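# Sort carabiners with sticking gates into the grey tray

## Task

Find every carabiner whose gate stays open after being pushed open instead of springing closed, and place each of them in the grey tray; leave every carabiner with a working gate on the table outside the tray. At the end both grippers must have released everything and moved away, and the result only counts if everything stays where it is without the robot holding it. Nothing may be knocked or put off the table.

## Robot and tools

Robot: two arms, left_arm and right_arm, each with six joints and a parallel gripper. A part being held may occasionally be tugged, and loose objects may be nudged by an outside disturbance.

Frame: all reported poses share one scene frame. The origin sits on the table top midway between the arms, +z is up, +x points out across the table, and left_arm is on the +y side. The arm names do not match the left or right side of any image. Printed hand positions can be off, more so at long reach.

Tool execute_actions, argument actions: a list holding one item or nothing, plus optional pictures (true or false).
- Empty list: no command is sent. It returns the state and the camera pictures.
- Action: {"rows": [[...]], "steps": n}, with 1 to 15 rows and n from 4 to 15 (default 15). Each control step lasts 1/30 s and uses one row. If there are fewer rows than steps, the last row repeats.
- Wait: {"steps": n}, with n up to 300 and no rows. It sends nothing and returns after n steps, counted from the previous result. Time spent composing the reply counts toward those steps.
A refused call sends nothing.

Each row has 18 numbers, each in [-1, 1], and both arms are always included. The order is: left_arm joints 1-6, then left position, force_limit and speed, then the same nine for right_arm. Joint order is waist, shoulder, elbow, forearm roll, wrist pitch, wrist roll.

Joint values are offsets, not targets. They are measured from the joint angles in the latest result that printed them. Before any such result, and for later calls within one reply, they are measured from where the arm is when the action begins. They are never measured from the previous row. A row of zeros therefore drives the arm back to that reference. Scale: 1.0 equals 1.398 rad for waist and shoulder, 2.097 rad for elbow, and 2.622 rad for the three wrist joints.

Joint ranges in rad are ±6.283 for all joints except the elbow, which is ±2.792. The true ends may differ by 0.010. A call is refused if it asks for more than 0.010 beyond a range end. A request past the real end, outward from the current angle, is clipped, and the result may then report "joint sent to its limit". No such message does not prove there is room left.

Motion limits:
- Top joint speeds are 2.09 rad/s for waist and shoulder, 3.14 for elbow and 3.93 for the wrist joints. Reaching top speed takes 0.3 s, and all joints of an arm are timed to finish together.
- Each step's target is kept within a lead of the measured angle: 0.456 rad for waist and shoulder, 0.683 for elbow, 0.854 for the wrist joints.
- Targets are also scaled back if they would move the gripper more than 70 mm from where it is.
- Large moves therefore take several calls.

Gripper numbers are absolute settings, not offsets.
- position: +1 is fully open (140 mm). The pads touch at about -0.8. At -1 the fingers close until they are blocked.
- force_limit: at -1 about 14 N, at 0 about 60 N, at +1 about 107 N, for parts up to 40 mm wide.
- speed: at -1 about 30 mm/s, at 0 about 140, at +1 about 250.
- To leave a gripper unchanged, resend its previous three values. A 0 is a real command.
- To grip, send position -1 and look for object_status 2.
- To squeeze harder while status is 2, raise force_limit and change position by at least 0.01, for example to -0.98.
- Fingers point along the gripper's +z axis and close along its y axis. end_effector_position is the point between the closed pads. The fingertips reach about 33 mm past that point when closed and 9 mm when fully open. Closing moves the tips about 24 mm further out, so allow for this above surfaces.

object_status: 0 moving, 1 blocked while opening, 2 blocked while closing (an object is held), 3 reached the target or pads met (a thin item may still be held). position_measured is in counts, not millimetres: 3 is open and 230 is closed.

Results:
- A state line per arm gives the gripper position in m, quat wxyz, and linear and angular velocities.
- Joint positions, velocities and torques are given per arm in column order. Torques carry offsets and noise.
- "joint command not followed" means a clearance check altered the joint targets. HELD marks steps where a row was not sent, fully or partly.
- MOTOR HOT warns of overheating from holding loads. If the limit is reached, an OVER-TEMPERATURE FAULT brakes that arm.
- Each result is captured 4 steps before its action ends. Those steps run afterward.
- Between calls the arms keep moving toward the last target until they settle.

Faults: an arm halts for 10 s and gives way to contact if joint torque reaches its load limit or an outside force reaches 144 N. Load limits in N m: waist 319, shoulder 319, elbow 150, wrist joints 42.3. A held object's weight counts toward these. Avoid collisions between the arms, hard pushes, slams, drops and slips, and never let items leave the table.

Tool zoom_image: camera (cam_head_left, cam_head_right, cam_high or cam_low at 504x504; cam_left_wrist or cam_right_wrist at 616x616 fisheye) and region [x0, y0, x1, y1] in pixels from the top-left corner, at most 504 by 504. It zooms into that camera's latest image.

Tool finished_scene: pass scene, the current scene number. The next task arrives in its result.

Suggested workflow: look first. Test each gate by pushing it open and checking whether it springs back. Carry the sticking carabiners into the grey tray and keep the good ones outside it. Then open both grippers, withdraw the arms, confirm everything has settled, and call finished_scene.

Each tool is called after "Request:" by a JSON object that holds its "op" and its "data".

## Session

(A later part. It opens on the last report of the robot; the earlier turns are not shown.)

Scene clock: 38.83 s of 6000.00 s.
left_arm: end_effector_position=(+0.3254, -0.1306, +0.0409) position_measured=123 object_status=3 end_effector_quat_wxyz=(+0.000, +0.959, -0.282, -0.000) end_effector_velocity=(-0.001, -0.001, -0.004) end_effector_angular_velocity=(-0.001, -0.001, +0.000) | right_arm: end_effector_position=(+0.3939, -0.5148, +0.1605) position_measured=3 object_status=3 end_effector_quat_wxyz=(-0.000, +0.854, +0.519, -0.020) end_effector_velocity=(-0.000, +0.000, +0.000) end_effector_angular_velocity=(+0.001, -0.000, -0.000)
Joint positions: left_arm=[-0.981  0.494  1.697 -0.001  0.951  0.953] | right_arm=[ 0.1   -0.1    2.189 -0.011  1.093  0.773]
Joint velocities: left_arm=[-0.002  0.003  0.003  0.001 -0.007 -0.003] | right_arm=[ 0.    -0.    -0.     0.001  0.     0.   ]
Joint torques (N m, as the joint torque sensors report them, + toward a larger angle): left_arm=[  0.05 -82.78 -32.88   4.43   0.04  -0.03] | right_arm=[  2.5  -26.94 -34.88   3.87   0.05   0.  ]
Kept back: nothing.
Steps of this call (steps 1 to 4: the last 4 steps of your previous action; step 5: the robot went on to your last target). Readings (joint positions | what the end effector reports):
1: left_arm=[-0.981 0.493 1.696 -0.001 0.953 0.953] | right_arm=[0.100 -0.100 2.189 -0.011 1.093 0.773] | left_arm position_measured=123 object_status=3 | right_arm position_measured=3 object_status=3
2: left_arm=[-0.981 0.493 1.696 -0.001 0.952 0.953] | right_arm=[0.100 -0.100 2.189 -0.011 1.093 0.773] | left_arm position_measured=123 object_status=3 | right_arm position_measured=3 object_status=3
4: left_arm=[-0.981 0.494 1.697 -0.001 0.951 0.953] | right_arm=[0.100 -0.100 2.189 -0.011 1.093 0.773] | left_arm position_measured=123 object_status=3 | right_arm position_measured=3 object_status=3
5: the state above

Request:
{"op": "execute_actions", "data": {"actions": [{"rows":[[0,0,0,0,0,0,-0.35,0,0,0,0,0,0,0,0,1,0,0]],"steps":15}], "pictures": true}}

Request:
{"op": "zoom_image", "data": {"camera": "cam_left_wrist", "region": [220,220,420,400]}}

Request:
{"op": "execute_actions", "data": {"actions": [{"rows":[[0,0,0,0,0,0,0.05,0,0,0,0,0,0,0,0,1,0,0],[0,0,0,0,0,0,0.05,0,0,0,0,0,0,0,0,1,0,0],[0,0,0,0,0,0,0.05,0,0,0,0,0,0,0,0,1,0,0],[0,0,0,0,0,0,0.05,0,0,0,0,0,0,0,0,1,0,0],[0,0,0,0,0,0,0.05,0,0,0,0,0,0,0,0,1,0,0],[0,-0.022,-0.0115,0,0.021,0,0.05,0,0,0,0,0,0,0,0,1,0,0]],"steps":15}], "pictures": true}}

Request:
{"op": "zoom_image", "data": {"camera": "cam_left_wrist", "region": [220,220,420,400]}}

Scene clock: 39.47 s of 6000.00 s.
left_arm: end_effector_position=(+0.3254, -0.1309, +0.0411) position_measured=173 object_status=0 end_effector_quat_wxyz=(+0.001, +0.959, -0.282, +0.000) end_effector_velocity=(-0.000, +0.001, -0.003) end_effector_angular_velocity=(+0.004, +0.001, -0.000) | right_arm: end_effector_position=(+0.3939, -0.5148, +0.1605) position_measured=3 object_status=3 end_effector_quat_wxyz=(-0.000, +0.854, +0.519, -0.020) end_effector_velocity=(+0.000, +0.000, +0.000) end_effector_angular_velocity=(+0.000, -0.000, -0.001)
Joint positions: left_arm=[-0.981  0.494  1.697 -0.001  0.95   0.953] | right_arm=[ 0.1   -0.1    2.189 -0.011  1.093  0.773]
Joint velocities: left_arm=[-0.     0.002  0.002  0.    -0.     0.   ] | right_arm=[ 0.    -0.    -0.     0.     0.     0.001]
Joint torques (N m, as the joint torque sensors report them, + toward a larger angle): left_arm=[  4.14 -52.43 -13.38   6.63   2.24   0.03] | right_arm=[  4.34 -25.65 -34.59   3.99  -0.05  -0.38]
Steps of this call (steps 1 to 8: the robot went on to your last target; steps 9 to 19: the first 11 steps of this action). Readings (joint positions | what the end effector reports):
9: left_arm=[-0.981 0.494 1.697 -0.001 0.950 0.953] | right_arm=[0.100 -0.100 2.189 -0.011 1.093 0.773] | left_arm position_measured=123 object_status=0 | right_arm position_measured=3 object_status=3
10: left_arm=[-0.981 0.494 1.697 -0.001 0.950 0.953] | right_arm=[0.100 -0.100 2.189 -0.011 1.093 0.773] | left_arm position_measured=125 object_status=0 | right_arm position_measured=3 object_status=3
12: left_arm=[-0.981 0.494 1.697 -0.001 0.950 0.953] | right_arm=[0.100 -0.100 2.189 -0.011 1.093 0.773] | left_arm position_measured=140 object_status=0 | right_arm position_measured=3 object_status=3
16: left_arm=[-0.981 0.494 1.697 -0.001 0.950 0.953] | right_arm=[0.100 -0.100 2.189 -0.011 1.093 0.773] | left_arm position_measured=170 object_status=0 | right_arm position_measured=3 object_status=3
19: the state above

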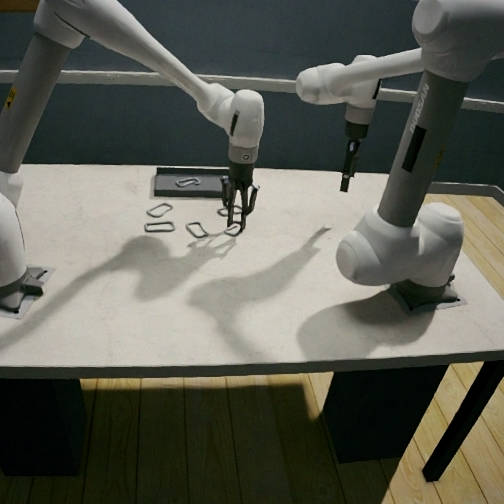

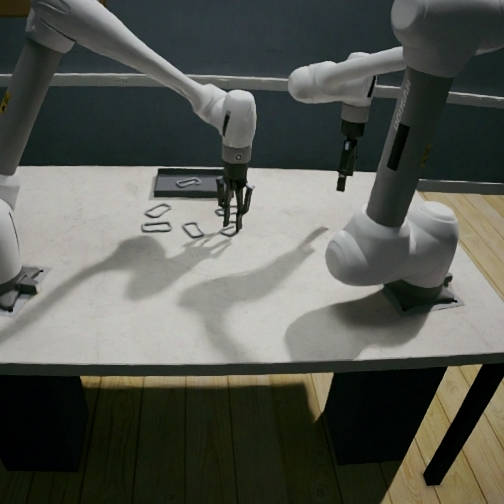

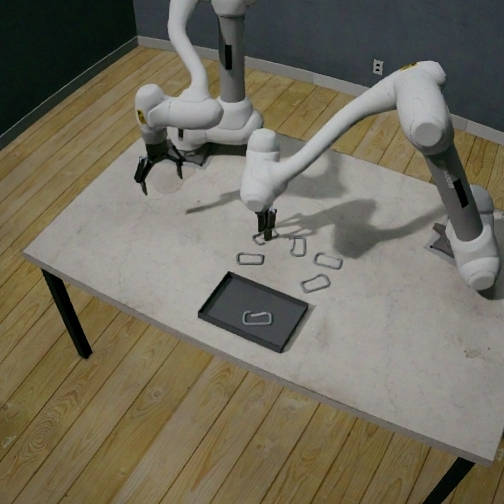

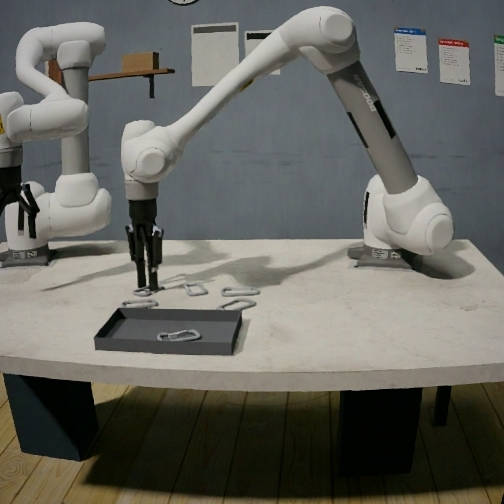

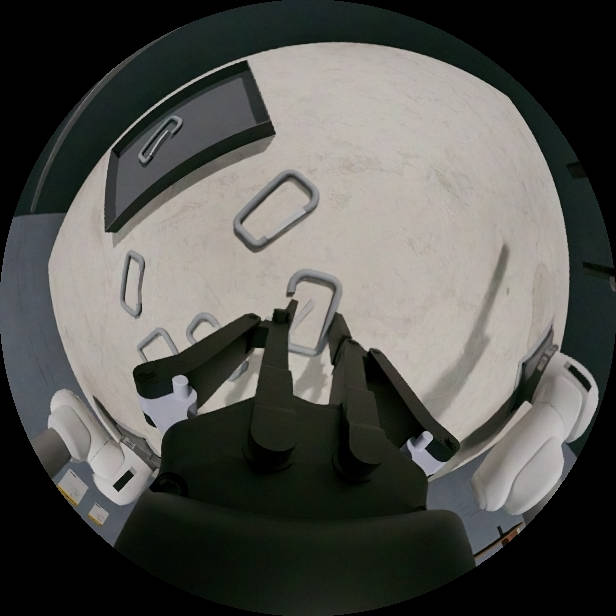

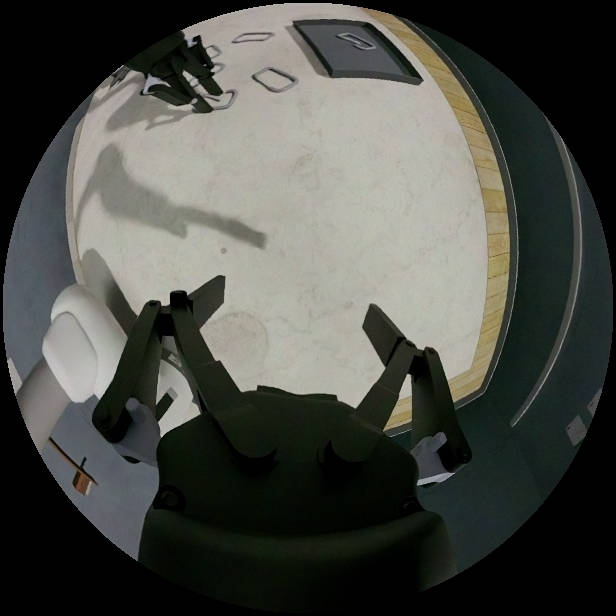

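Region (220, 220, 420, 400) of cam_left_wrist's 616x616 image, scaled by 2.520, with more detail than that image has; it fills the top 454 rows of this view, and the rest is white.

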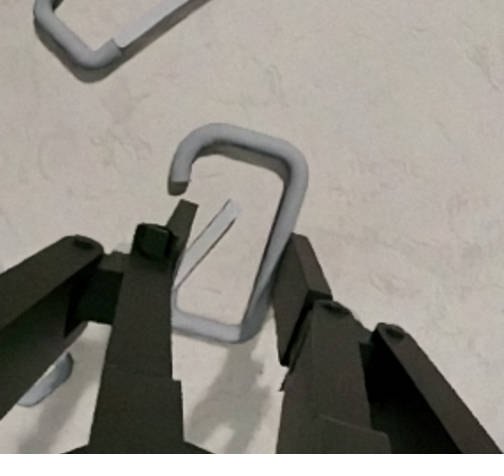

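Scene clock: 39.97 s of 6000.00 s.
left_arm: end_effector_position=(+0.3255, -0.1310, +0.0713) position_measured=123 object_status=0 end_effector_quat_wxyz=(+0.001, +0.959, -0.282, +0.000) end_effector_velocity=(-0.003, +0.004, +0.059) end_effector_angular_velocity=(+0.010, +0.005, -0.001) | right_arm: end_effector_position=(+0.3939, -0.5148, +0.1605) position_measured=3 object_status=3 end_effector_quat_wxyz=(-0.000, +0.854, +0.519, -0.020) end_effector_velocity=(+0.000, +0.000, +0.000) end_effector_angular_velocity=(+0.001, -0.000, -0.000)
Joint positions: left_arm=[-0.981  0.467  1.675 -0.001  0.998  0.953] | right_arm=[ 0.1   -0.1    2.189 -0.011  1.093  0.773]
Joint velocities: left_arm=[-0.001 -0.054 -0.04  -0.001  0.105 -0.   ] | right_arm=[-0.    -0.    -0.     0.001  0.    -0.   ]
Joint torques (N m, as the joint torque sensors report them, + toward a larger angle): left_arm=[ -1.76 -64.81 -26.6    3.68  -0.3   -0.04] | right_arm=[  3.06 -25.67 -34.49   4.07   0.04  -0.35]
Steps of this call (steps 1 to 4: the last 4 steps of your previous action; steps 5 to 15: the first 11 steps of this action, its rows measured from where the robot was after step 4). Readings (joint positions | what the end effector reports):
4: left_arm=[-0.981 0.494 1.697 -0.001 0.950 0.953] | right_arm=[0.100 -0.100 2.189 -0.011 1.093 0.773] | left_arm position_measured=173 object_status=3 | right_arm position_measured=3 object_status=3
5: left_arm=[-0.981 0.494 1.697 -0.001 0.950 0.953] | right_arm=[0.100 -0.100 2.189 -0.011 1.093 0.773] | left_arm position_measured=173 object_status=0 | right_arm position_measured=3 object_status=3
6: left_arm=[-0.981 0.494 1.697 -0.001 0.951 0.953] | right_arm=[0.100 -0.100 2.189 -0.011 1.093 0.773] | left_arm position_measured=170 object_status=0 | right_arm position_measured=3 object_status=3
8: left_arm=[-0.981 0.494 1.697 -0.001 0.951 0.953] | right_arm=[0.100 -0.100 2.189 -0.011 1.093 0.773] | left_arm position_measured=155 object_status=0 | right_arm position_measured=3 object_status=3
12: left_arm=[-0.981 0.483 1.688 -0.001 0.971 0.953] | right_arm=[0.100 -0.100 2.189 -0.011 1.093 0.773] | left_arm position_measured=126 object_status=0 | right_arm position_measured=3 object_status=3
15: the state above

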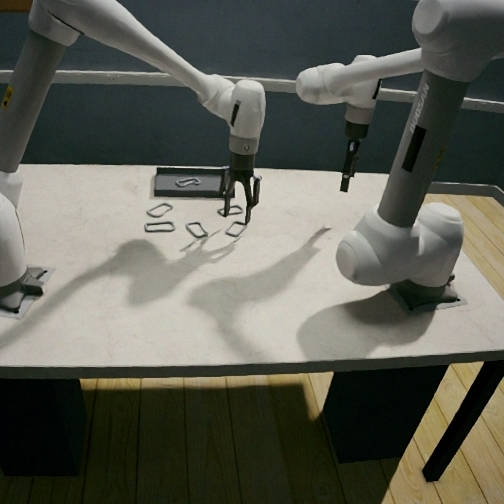

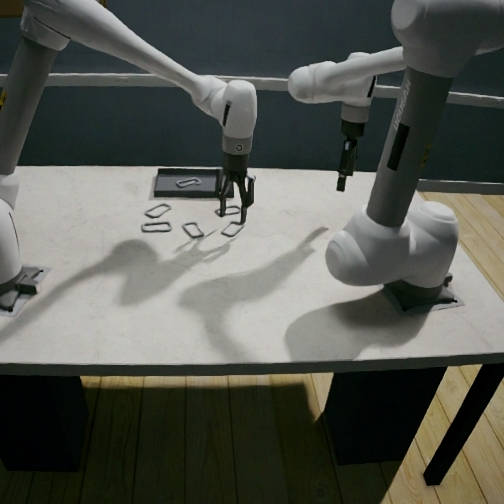

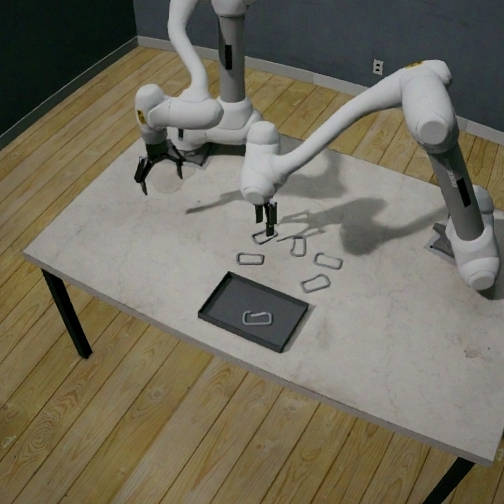

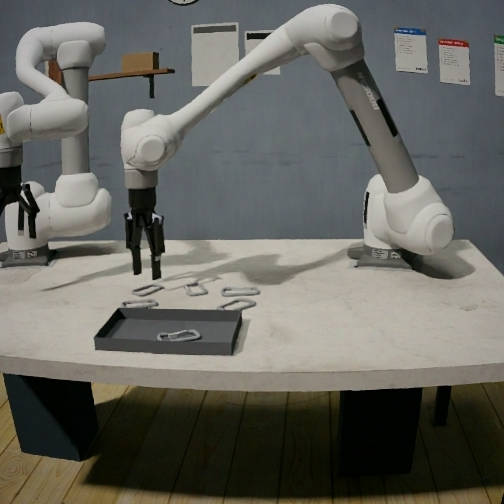

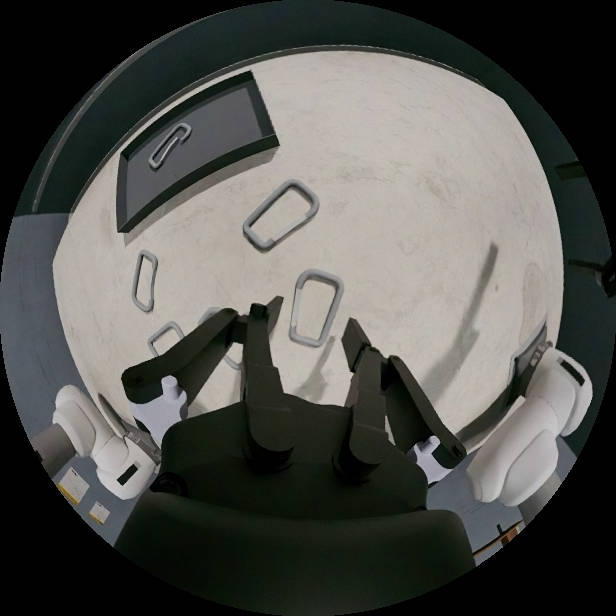

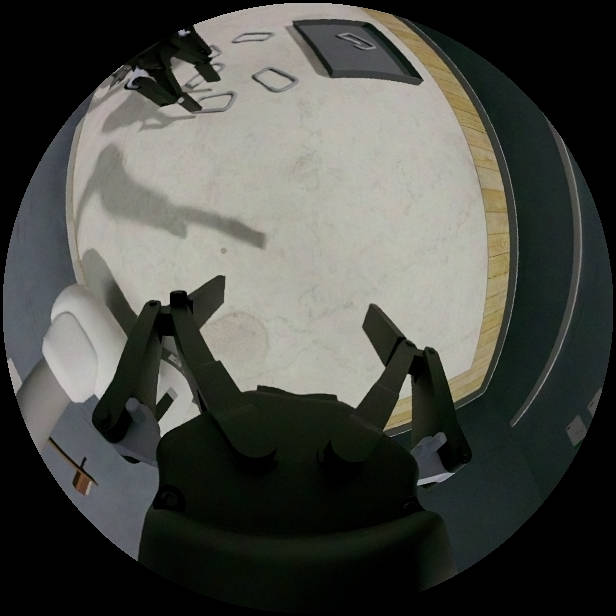

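Region (220, 220, 420, 400) of cam_left_wrist's 616x616 image, scaled by 2.520, with more detail than that image has; it fills the top 454 rows of this view, and the rest is white.

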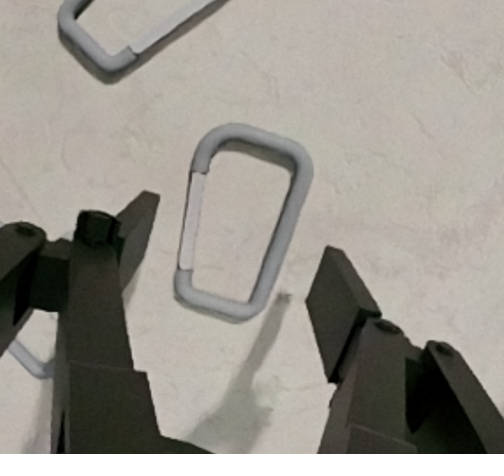

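Request:
{"op": "execute_actions", "data": {"actions": [{"rows":[[0.0537,-0.1087,0.1172,0,-0.0352,-0.4016,0.05,0,0,0,0,0,0,0,0,1,0,0]],"steps":15}]}}

Request:
{"op": "execute_actions", "data": {"actions": [{"steps":9}], "pictures": true}}

Request:
{"op": "zoom_image", "data": {"camera": "cam_left_wrist", "region": [220,220,420,400]}}

Scene clock: 40.70 s of 6000.00 s.
left_arm: end_effector_position=(+0.3269, -0.0505, +0.0691) position_measured=123 object_status=3 end_effector_quat_wxyz=(-0.000, +0.999, +0.038, -0.000) end_effector_velocity=(-0.007, +0.292, -0.021) end_effector_angular_velocity=(+0.000, -0.001, +2.763) | right_arm: end_effector_position=(+0.3939, -0.5148, +0.1605) position_measured=3 object_status=3 end_effector_quat_wxyz=(-0.000, +0.854, +0.519, -0.020) end_effector_velocity=(-0.000, +0.000, +0.000) end_effector_angular_velocity=(+0.000, -0.001, +0.000)
Joint positions: left_arm=[-0.935  0.372  1.827 -0.001  0.943  0.351] | right_arm=[ 0.1   -0.1    2.189 -0.011  1.093  0.773]
Joint velocities: left_arm=[ 0.169 -0.335  0.55  -0.    -0.216 -2.594] | right_arm=[ 0.001 -0.001 -0.     0.     0.     0.001]
Joint torques (N m, as the joint torque sensors report them, + toward a larger angle): left_arm=[ -1.63 -71.05 -31.72   4.3    0.52   0.17] | right_arm=[  2.38 -25.4  -34.     3.64  -0.32  -0.14]
Steps of this call (steps 1 to 4: the last 4 steps of your previous action; steps 5 to 11: the robot went on to your last target; steps 12 to 22: the first 11 steps of this action). Readings (joint positions | what the end effector reports):
12: left_arm=[-0.981 0.463 1.673 -0.001 1.005 0.953] | right_arm=[0.100 -0.100 2.189 -0.011 1.093 0.773] | left_arm position_measured=123 object_status=3 | right_arm position_measured=3 object_status=3
13: left_arm=[-0.981 0.462 1.675 -0.001 1.005 0.946] | right_arm=[0.100 -0.100 2.189 -0.011 1.093 0.773] | left_arm position_measured=123 object_status=3 | right_arm position_measured=3 object_status=3
15: left_arm=[-0.976 0.453 1.693 -0.001 0.997 0.890] | right_arm=[0.100 -0.100 2.189 -0.011 1.093 0.773] | left_arm position_measured=123 object_status=3 | right_arm position_measured=3 object_status=3
19: left_arm=[-0.953 0.407 1.770 -0.001 0.966 0.613] | right_arm=[0.100 -0.100 2.189 -0.011 1.093 0.773] | left_arm position_measured=123 object_status=3 | right_arm position_measured=3 object_status=3
22: the state above

Scene clock: 41.00 s of 6000.00 s.
left_arm: end_effector_position=(+0.3240, -0.0004, +0.0645) position_measured=123 object_status=3 end_effector_quat_wxyz=(-0.000, +0.962, +0.273, -0.000) end_effector_velocity=(-0.002, +0.006, -0.001) end_effector_angular_velocity=(-0.002, -0.001, +0.079) | right_arm: end_effector_position=(+0.3939, -0.5148, +0.1605) position_measured=3 object_status=3 end_effector_quat_wxyz=(-0.000, +0.854, +0.519, -0.020) end_effector_velocity=(-0.000, -0.000, +0.000) end_effector_angular_velocity=(-0.000, -0.001, -0.000)
Joint positions: left_arm=[-0.906  0.315  1.92  -0.001  0.906 -0.096] | right_arm=[ 0.1   -0.1    2.189 -0.011  1.093  0.773]
Joint velocities: left_arm=[ 0.002 -0.009  0.014 -0.    -0.007 -0.076] | right_arm=[-0.    -0.001  0.    -0.001 -0.     0.   ]
Joint torques (N m, as the joint torque sensors report them, + toward a larger angle): left_arm=[ -6.48 -57.91 -32.17   4.23  -0.05   0.02] | right_arm=[  3.33 -26.   -34.06   3.94   0.05  -0.26]
Kept back: nothing.
Steps of this call (steps 1 to 4: the last 4 steps of your previous action; steps 5 to 9: the robot went on to your last target). Readings (joint positions | what the end effector reports):
1: left_arm=[-0.930 0.361 1.845 -0.001 0.936 0.264] | right_arm=[0.100 -0.100 2.189 -0.011 1.093 0.773] | left_arm position_measured=123 object_status=3 | right_arm position_measured=3 object_status=3
2: left_arm=[-0.924 0.351 1.862 -0.001 0.929 0.183] | right_arm=[0.100 -0.100 2.189 -0.011 1.093 0.773] | left_arm position_measured=123 object_status=3 | right_arm position_measured=3 object_status=3
4: left_arm=[-0.915 0.333 1.891 -0.001 0.918 0.046] | right_arm=[0.100 -0.100 2.189 -0.011 1.093 0.773] | left_arm position_measured=123 object_status=3 | right_arm position_measured=3 object_status=3
8: left_arm=[-0.907 0.316 1.919 -0.001 0.907 -0.091] | right_arm=[0.100 -0.100 2.189 -0.011 1.093 0.773] | left_arm position_measured=123 object_status=3 | right_arm position_measured=3 object_status=3
9: the state above

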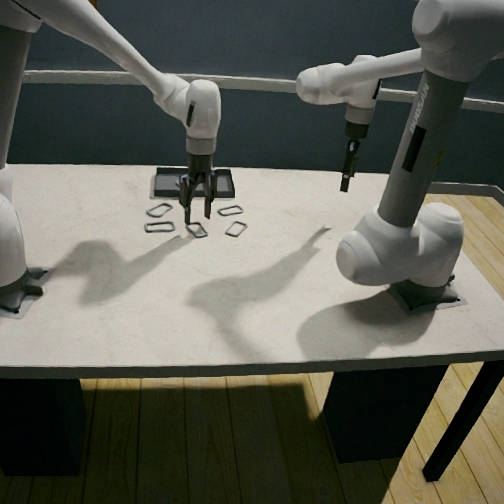

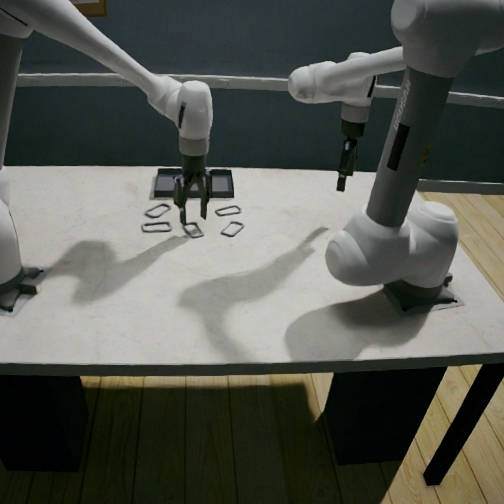

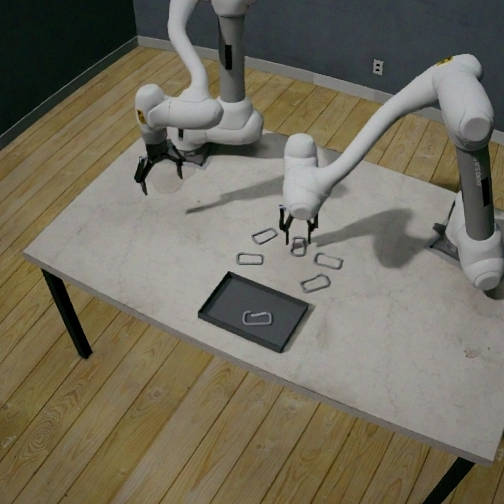

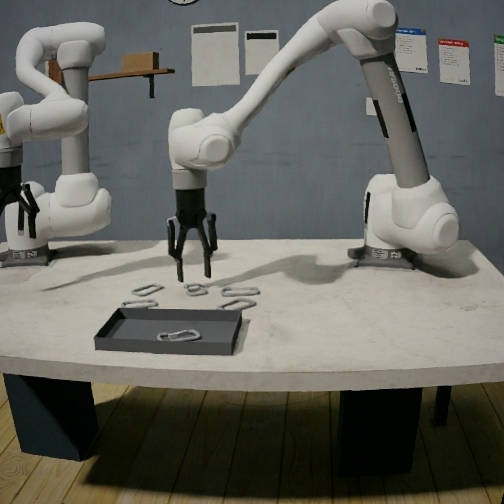

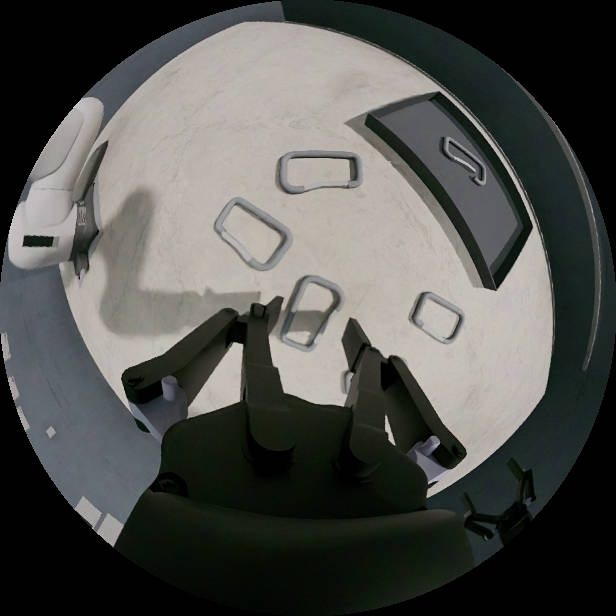

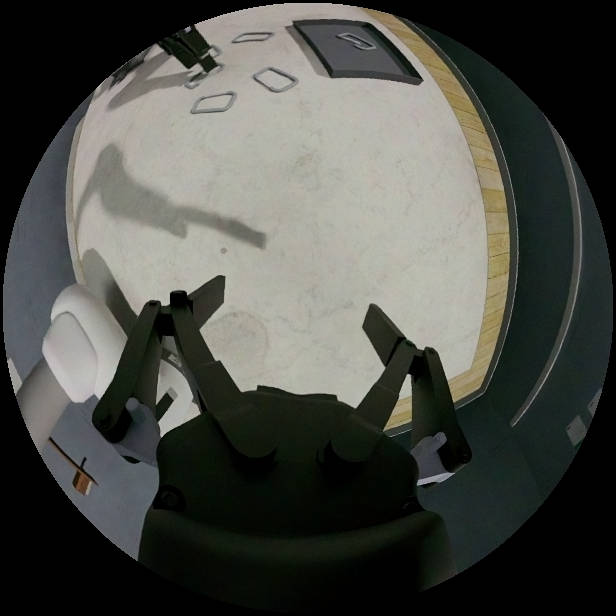

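Region (220, 220, 420, 400) of cam_left_wrist's 616x616 image, scaled by 2.520, with more detail than that image has; it fills the top 454 rows of this view, and the rest is white.

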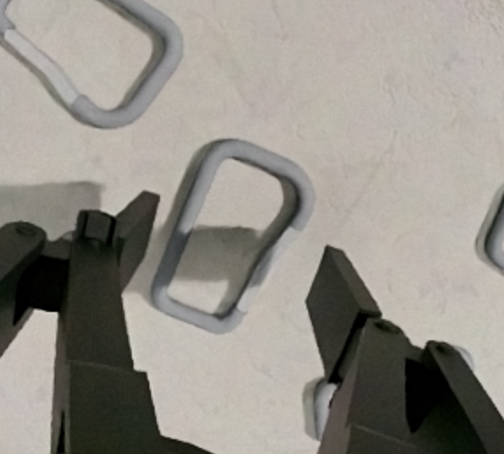

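Request:
{"op": "execute_actions", "data": {"actions": [{"rows":[[-0.0093,-0.0026,0.0025,0,-0.0006,0.037,0.05,0,0,0,0,0,0,0,0,1,0,0],[-0.0093,-0.0026,0.0025,0,-0.0006,0.037,0.05,0,0,0,0,0,0,0,0,1,0,0],[-0.0093,-0.0026,0.0025,0,-0.0006,0.037,0.05,0,0,0,0,0,0,0,0,1,0,0],[-0.0093,-0.0026,0.0025,0,-0.0006,0.037,0.05,0,0,0,0,0,0,0,0,1,0,0],[-0.0093,-0.0026,0.0025,0,-0.0006,0.037,0.05,0,0,0,0,0,0,0,0,1,0,0],[-0.0093,0.0148,0.0107,0,-0.0165,0.037,0.05,0,0,0,0,0,0,0,0,1,0,0]],"steps":15}]}}

Request:
{"op": "execute_actions", "data": {"actions": [{"steps":5}]}}

Scene clock: 41.63 s of 6000.00 s.
left_arm: end_effector_position=(+0.3156, -0.0016, +0.0444) position_measured=123 object_status=3 end_effector_quat_wxyz=(-0.000, +0.975, +0.220, -0.000) end_effector_velocity=(+0.000, -0.002, -0.037) end_effector_angular_velocity=(-0.007, -0.004, -0.021) | right_arm: end_effector_position=(+0.3939, -0.5148, +0.1605) position_measured=3 object_status=3 end_effector_quat_wxyz=(-0.000, +0.854, +0.519, -0.020) end_effector_velocity=(-0.000, +0.000, -0.000) end_effector_angular_velocity=(+0.000, +0.000, -0.000)
Joint positions: left_arm=[-0.919  0.333  1.941 -0.001  0.868 -0.   ] | right_arm=[ 0.1   -0.1    2.189 -0.011  1.093  0.773]
Joint velocities: left_arm=[-0.001  0.04   0.027  0.001 -0.075  0.02 ] | right_arm=[ 0. -0.  0.  0.  0.  0.]
Joint torques (N m, as the joint torque sensors report them, + toward a larger angle): left_arm=[  0.78 -71.17 -34.09   4.71   0.29  -0.21] | right_arm=[  3.16 -24.81 -34.61   3.97  -0.18  -0.52]
Steps of this call (steps 1 to 8: the robot went on to your last target; steps 9 to 19: the first 11 steps of this action). Readings (joint positions | what the end effector reports):
9: left_arm=[-0.906 0.315 1.921 -0.001 0.906 -0.100] | right_arm=[0.100 -0.100 2.189 -0.011 1.093 0.773] | left_arm position_measured=123 object_status=3 | right_arm position_measured=3 object_status=3
10: left_arm=[-0.907 0.315 1.922 -0.001 0.906 -0.094] | right_arm=[0.100 -0.100 2.189 -0.011 1.093 0.773] | left_arm position_measured=123 object_status=3 | right_arm position_measured=3 object_status=3
12: left_arm=[-0.913 0.313 1.924 -0.001 0.906 -0.048] | right_arm=[0.100 -0.100 2.189 -0.011 1.093 0.773] | left_arm position_measured=123 object_status=3 | right_arm position_measured=3 object_status=3
16: left_arm=[-0.919 0.321 1.932 -0.001 0.888 -0.005] | right_arm=[0.100 -0.100 2.189 -0.011 1.093 0.773] | left_arm position_measured=123 object_status=3 | right_arm position_measured=3 object_status=3
19: the state above

Scene clock: 41.80 s of 6000.00 s.
left_arm: end_effector_position=(+0.3155, -0.0016, +0.0421) position_measured=123 object_status=3 end_effector_quat_wxyz=(-0.000, +0.976, +0.220, -0.000) end_effector_velocity=(-0.000, +0.000, -0.004) end_effector_angular_velocity=(-0.000, +0.000, -0.001) | right_arm: end_effector_position=(+0.3939, -0.5148, +0.1605) position_measured=3 object_status=3 end_effector_quat_wxyz=(-0.000, +0.854, +0.519, -0.020) end_effector_velocity=(+0.000, +0.000, +0.001) end_effector_angular_velocity=(+0.001, -0.002, +0.000)
Joint positions: left_arm=[-0.919  0.336  1.943 -0.001  0.864  0.001] | right_arm=[ 0.1   -0.1    2.189 -0.011  1.093  0.773]
Joint velocities: left_arm=[ 0.     0.004  0.003 -0.001 -0.007  0.002] | right_arm=[ 0.001 -0.001 -0.001  0.    -0.     0.   ]
Joint torques (N m, as the joint torque sensors report them, + toward a larger angle): left_arm=[ -0.2  -66.49 -29.93   4.21   0.16   0.33] | right_arm=[  2.36 -25.89 -34.55   3.88  -0.23  -0.27]
Kept back: nothing.
Steps of this call (steps 1 to 4: the last 4 steps of your previous action; step 5: the robot went on to your last target). Readings (joint positions | what the end effector reports):
1: left_arm=[-0.919 0.334 1.941 -0.001 0.866 0.000] | right_arm=[0.100 -0.100 2.189 -0.011 1.093 0.773] | left_arm position_measured=123 object_status=3 | right_arm position_measured=3 object_status=3
2: left_arm=[-0.919 0.335 1.942 -0.001 0.865 0.000] | right_arm=[0.100 -0.100 2.189 -0.011 1.093 0.773] | left_arm position_measured=123 object_status=3 | right_arm position_measured=3 object_status=3
4: left_arm=[-0.919 0.336 1.942 -0.001 0.864 0.001] | right_arm=[0.100 -0.100 2.189 -0.011 1.093 0.773] | left_arm position_measured=123 object_status=3 | right_arm position_measured=3 object_status=3
5: the state above

Request:
{"op": "execute_actions", "data": {"actions": [{"rows":[[0,0,0,0,0,0,-0.35,0,0,0,0,0,0,0,0,1,0,0]],"steps":15}], "pictures": true}}

Request:
{"op": "zoom_image", "data": {"camera": "cam_left_wrist", "region": [220,220,420,400]}}

Request:
{"op": "execute_actions", "data": {"actions": [{"rows":[[0,0,0,0,0,0,0.05,0,0,0,0,0,0,0,0,1,0,0],[0,0,0,0,0,0,0.05,0,0,0,0,0,0,0,0,1,0,0],[0,0,0,0,0,0,0.05,0,0,0,0,0,0,0,0,1,0,0],[0,0,0,0,0,0,0.05,0,0,0,0,0,0,0,0,1,0,0],[0,0,0,0,0,0,0.05,0,0,0,0,0,0,0,0,1,0,0],[0,-0.022,-0.0107,0,0.0203,0,0.05,0,0,0,0,0,0,0,0,1,0,0]],"steps":15}], "pictures": true}}

Request:
{"op": "zoom_image", "data": {"camera": "cam_left_wrist", "region": [220,220,420,400]}}

Scene clock: 42.43 s of 6000.00 s.
left_arm: end_effector_position=(+0.3156, -0.0019, +0.0422) position_measured=173 object_status=0 end_effector_quat_wxyz=(+0.000, +0.976, +0.220, -0.000) end_effector_velocity=(-0.000, +0.001, -0.001) end_effector_angular_velocity=(+0.001, +0.001, +0.001) | right_arm: end_effector_position=(+0.3939, -0.5148, +0.1605) position_measured=3 object_status=3 end_effector_quat_wxyz=(-0.000, +0.854, +0.519, -0.020) end_effector_velocity=(+0.000, +0.000, +0.001) end_effector_angular_velocity=(+0.001, -0.001, -0.001)
Joint positions: left_arm=[-0.919  0.336  1.942 -0.001  0.863  0.001] | right_arm=[ 0.1   -0.1    2.189 -0.011  1.093  0.773]
Joint velocities: left_arm=[ 0.     0.     0.001 -0.     0.    -0.001] | right_arm=[-0.    -0.001 -0.     0.001  0.     0.   ]
Joint torques (N m, as the joint torque sensors report them, + toward a larger angle): left_arm=[ -0.66 -46.89 -14.76   3.61   2.26   0.06] | right_arm=[  3.81 -26.98 -33.95   3.97  -0.18  -0.35]
Steps of this call (steps 1 to 8: the robot went on to your last target; steps 9 to 19: the first 11 steps of this action). Readings (joint positions | what the end effector reports):
9: left_arm=[-0.919 0.336 1.943 -0.001 0.863 0.001] | right_arm=[0.100 -0.100 2.189 -0.011 1.093 0.773] | left_arm position_measured=123 object_status=0 | right_arm position_measured=3 object_status=3
10: left_arm=[-0.919 0.336 1.943 -0.001 0.863 0.001] | right_arm=[0.100 -0.100 2.189 -0.011 1.093 0.773] | left_arm position_measured=125 object_status=0 | right_arm position_measured=3 object_status=3
12: left_arm=[-0.919 0.336 1.943 -0.001 0.863 0.001] | right_arm=[0.100 -0.100 2.189 -0.011 1.093 0.773] | left_arm position_measured=140 object_status=0 | right_arm position_measured=3 object_status=3
16: left_arm=[-0.919 0.336 1.942 -0.001 0.863 0.001] | right_arm=[0.100 -0.100 2.189 -0.011 1.093 0.773] | left_arm position_measured=170 object_status=0 | right_arm position_measured=3 object_status=3
19: the state above

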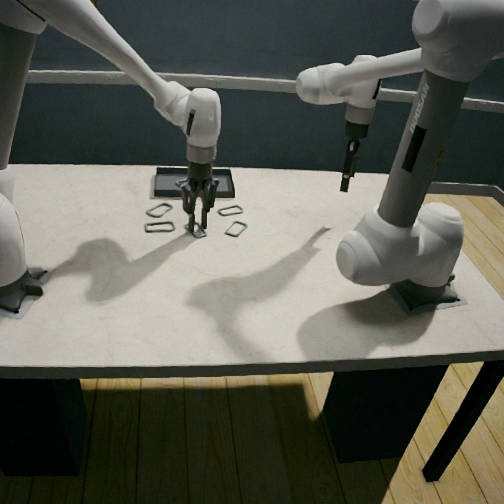

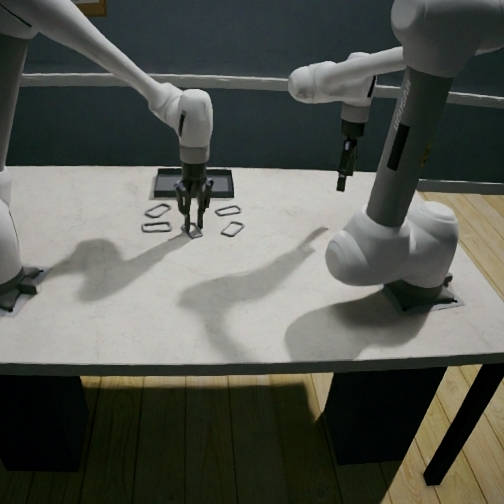

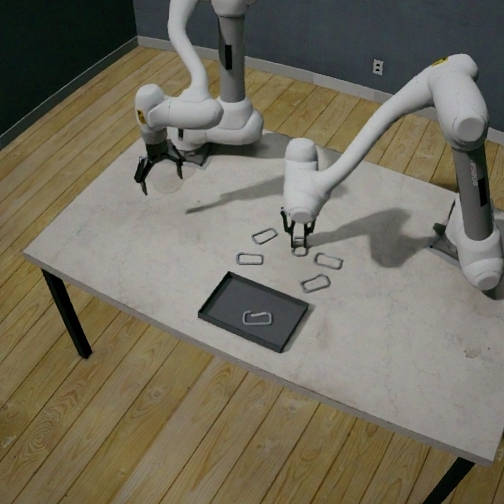

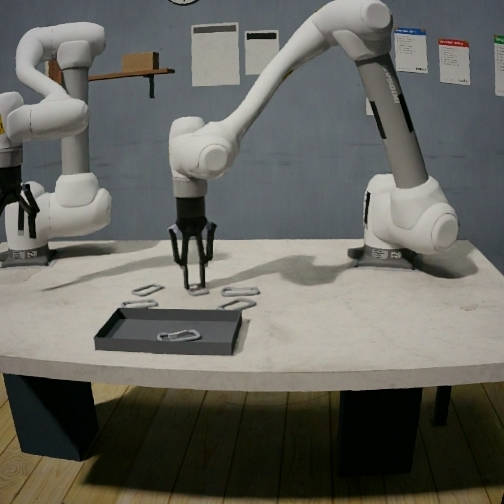

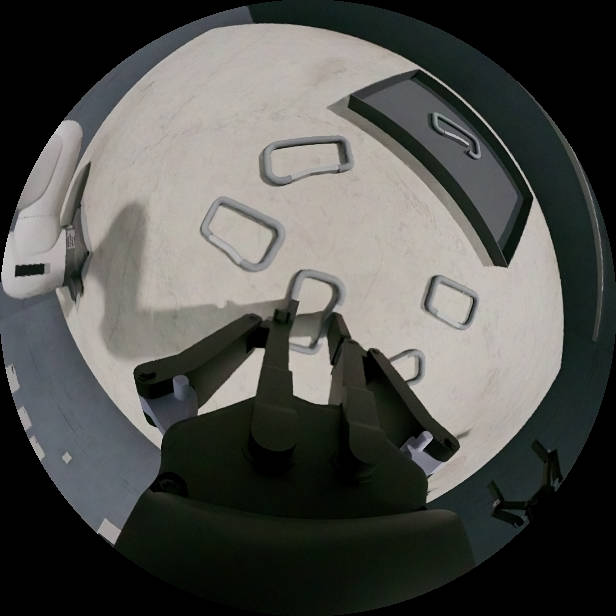

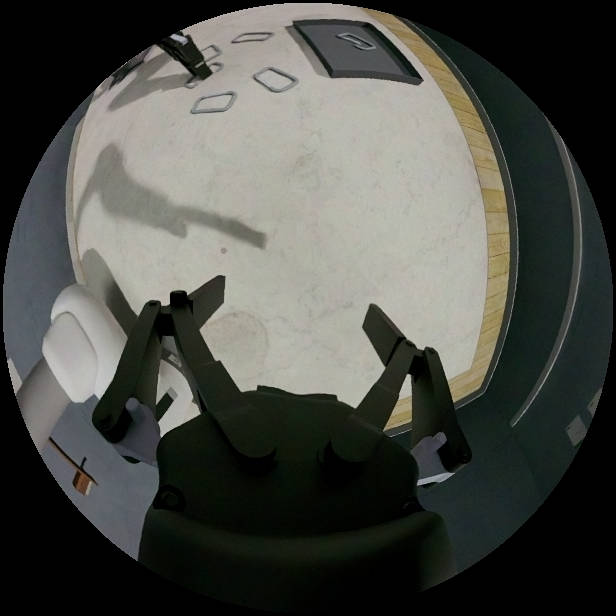

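Region (220, 220, 420, 400) of cam_left_wrist's 616x616 image, scaled by 2.520, with more detail than that image has; it fills the top 454 rows of this view, and the rest is white.

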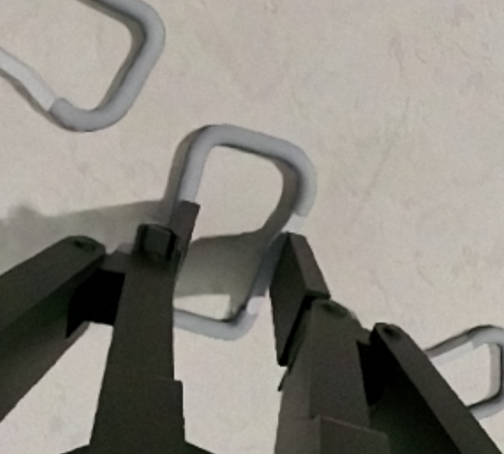

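Scene clock: 42.93 s of 6000.00 s.
left_arm: end_effector_position=(+0.3158, -0.0024, +0.0678) position_measured=123 object_status=0 end_effector_quat_wxyz=(+0.000, +0.976, +0.220, -0.000) end_effector_velocity=(-0.001, +0.004, +0.051) end_effector_angular_velocity=(+0.008, +0.004, +0.002) | right_arm: end_effector_position=(+0.3939, -0.5148, +0.1605) position_measured=3 object_status=3 end_effector_quat_wxyz=(-0.000, +0.854, +0.519, -0.020) end_effector_velocity=(+0.000, -0.000, +0.001) end_effector_angular_velocity=(+0.000, -0.001, +0.000)
Joint positions: left_arm=[-0.919  0.308  1.923 -0.001  0.91   0.001] | right_arm=[ 0.1   -0.1    2.189 -0.011  1.093  0.773]
Joint velocities: left_arm=[ 0.002 -0.055 -0.037 -0.     0.102  0.   ] | right_arm=[-0.    -0.001 -0.    -0.     0.    -0.   ]
Joint torques (N m, as the joint torque sensors report them, + toward a larger angle): left_arm=[ -0.99 -52.75 -25.98   3.84   0.3   -0.05] | right_arm=[  2.83 -27.31 -35.37   3.99   0.15  -0.45]
Steps of this call (steps 1 to 4: the last 4 steps of your previous action; steps 5 to 15: the first 11 steps of this action, its rows measured from where the robot was after step 4). Readings (joint positions | what the end effector reports):
4: left_arm=[-0.919 0.336 1.943 -0.001 0.863 0.001] | right_arm=[0.100 -0.100 2.189 -0.011 1.093 0.773] | left_arm position_measured=173 object_status=3 | right_arm position_measured=3 object_status=3
5: left_arm=[-0.919 0.336 1.943 -0.001 0.864 0.001] | right_arm=[0.100 -0.100 2.189 -0.011 1.093 0.773] | left_arm position_measured=173 object_status=0 | right_arm position_measured=3 object_status=3
6: left_arm=[-0.919 0.336 1.943 -0.001 0.864 0.001] | right_arm=[0.100 -0.100 2.189 -0.011 1.093 0.773] | left_arm position_measured=170 object_status=0 | right_arm position_measured=3 object_status=3
8: left_arm=[-0.919 0.336 1.943 -0.001 0.864 0.001] | right_arm=[0.100 -0.100 2.189 -0.011 1.093 0.773] | left_arm position_measured=155 object_status=0 | right_arm position_measured=3 object_status=3
12: left_arm=[-0.919 0.324 1.934 -0.001 0.884 0.001] | right_arm=[0.100 -0.100 2.189 -0.011 1.093 0.773] | left_arm position_measured=126 object_status=0 | right_arm position_measured=3 object_status=3
15: the state above

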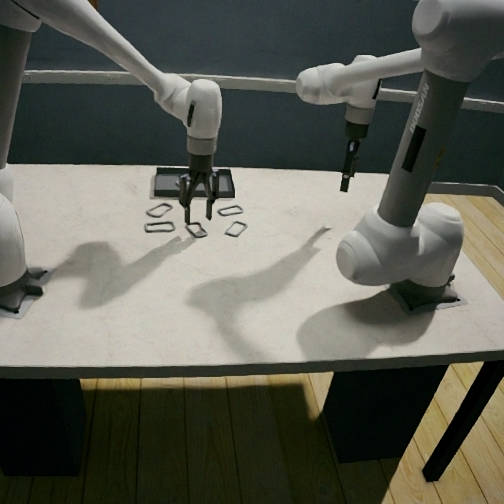

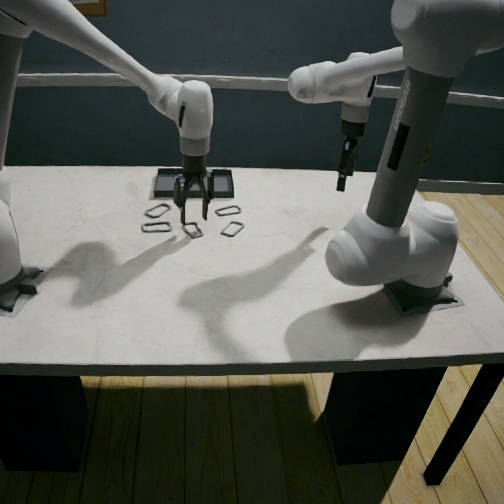

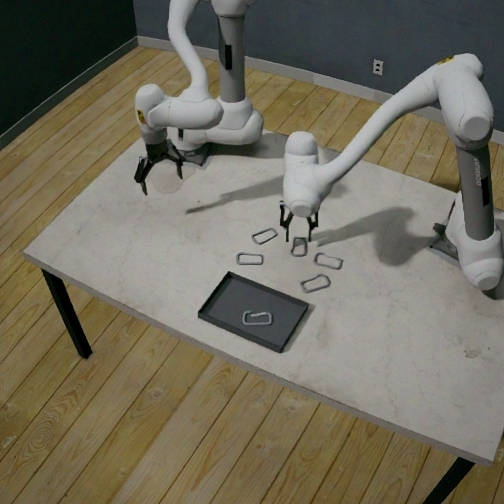

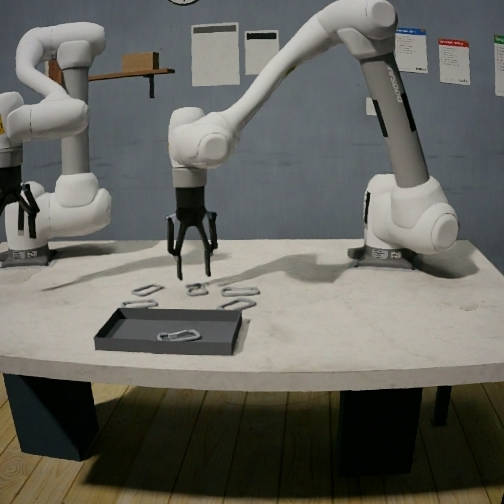

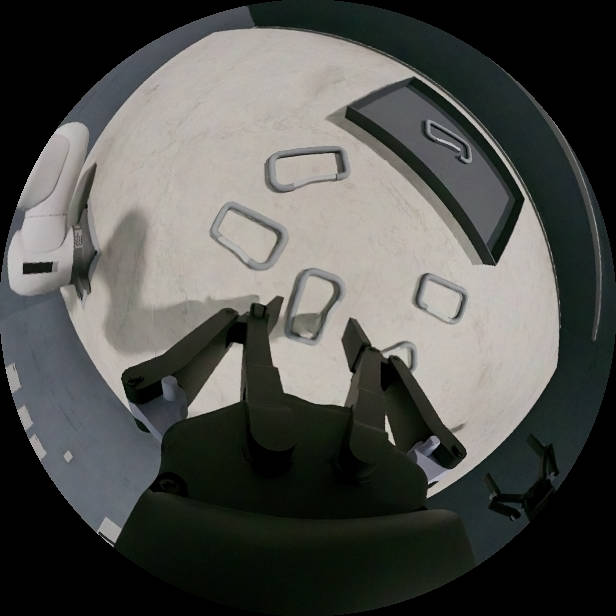

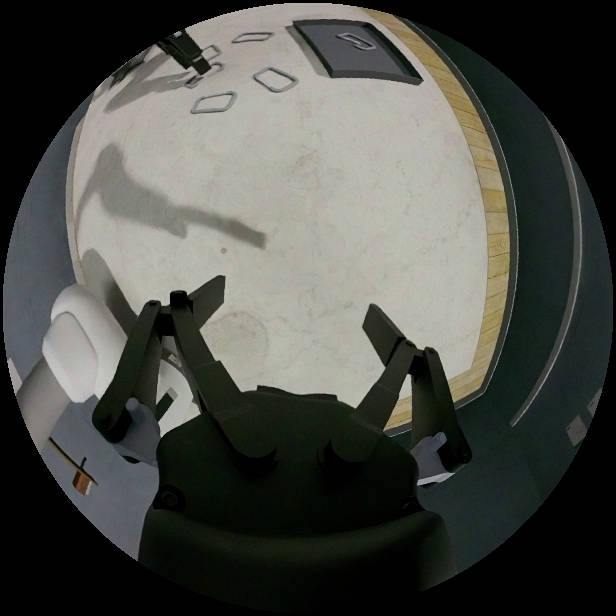

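Region (220, 220, 420, 400) of cam_left_wrist's 616x616 image, scaled by 2.520, with more detail than that image has; it fills the top 454 rows of this view, and the rest is white.

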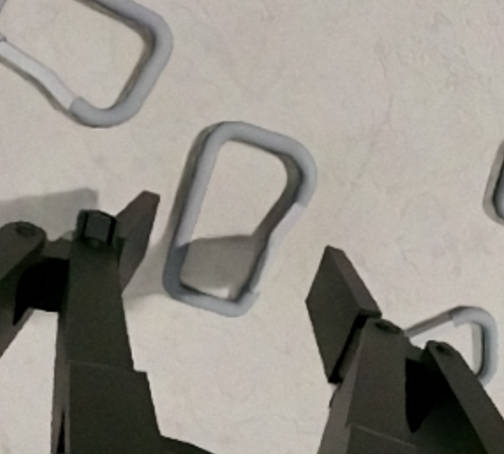

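Request:
{"op": "execute_actions", "data": {"actions": [{"rows":[[0,0.026,0.018,0,-0.0435,0,0.05,0,0,0,0,0,0,0,0,1,0,0]],"steps":4}]}}

Scene clock: 43.30 s of 6000.00 s.
left_arm: end_effector_position=(+0.3158, -0.0023, +0.0712) position_measured=123 object_status=3 end_effector_quat_wxyz=(+0.000, +0.976, +0.220, -0.000) end_effector_velocity=(-0.000, -0.000, +0.000) end_effector_angular_velocity=(+0.000, +0.000, -0.000) | right_arm: end_effector_position=(+0.3939, -0.5148, +0.1605) position_measured=3 object_status=3 end_effector_quat_wxyz=(-0.000, +0.854, +0.519, -0.020) end_effector_velocity=(-0.000, +0.000, +0.000) end_effector_angular_velocity=(+0.001, -0.000, +0.000)
Joint positions: left_arm=[-0.919  0.305  1.92  -0.001  0.917  0.001] | right_arm=[ 0.1   -0.1    2.189 -0.011  1.093  0.773]
Joint velocities: left_arm=[-0.     0.    -0.     0.     0.001 -0.   ] | right_arm=[-0.    -0.     0.     0.001 -0.    -0.001]
Joint torques (N m, as the joint torque sensors report them, + toward a larger angle): left_arm=[ -0.47 -62.83 -31.5    4.31   0.38   0.01] | right_arm=[  2.53 -26.08 -34.44   3.95   0.01  -0.1 ]
Kept back: the last 4 steps of this action.
Steps of this call (steps 1 to 4: the last 4 steps of your previous action; steps 5 to 11: the robot went on to your last target). Readings (joint positions | what the end effector reports):
1: left_arm=[-0.919 0.307 1.922 -0.001 0.913 0.001] | right_arm=[0.100 -0.100 2.189 -0.011 1.093 0.773] | left_arm position_measured=123 object_status=0 | right_arm position_measured=3 object_status=3
2: left_arm=[-0.919 0.306 1.921 -0.001 0.914 0.001] | right_arm=[0.100 -0.100 2.189 -0.011 1.093 0.773] | left_arm position_measured=123 object_status=0 | right_arm position_measured=3 object_status=3
4: left_arm=[-0.919 0.306 1.921 -0.001 0.916 0.001] | right_arm=[0.100 -0.100 2.189 -0.011 1.093 0.773] | left_arm position_measured=123 object_status=3 | right_arm position_measured=3 object_status=3
8: left_arm=[-0.919 0.305 1.920 -0.001 0.916 0.001] | right_arm=[0.100 -0.100 2.189 -0.011 1.093 0.773] | left_arm position_measured=123 object_status=3 | right_arm position_measured=3 object_status=3
11: the state above


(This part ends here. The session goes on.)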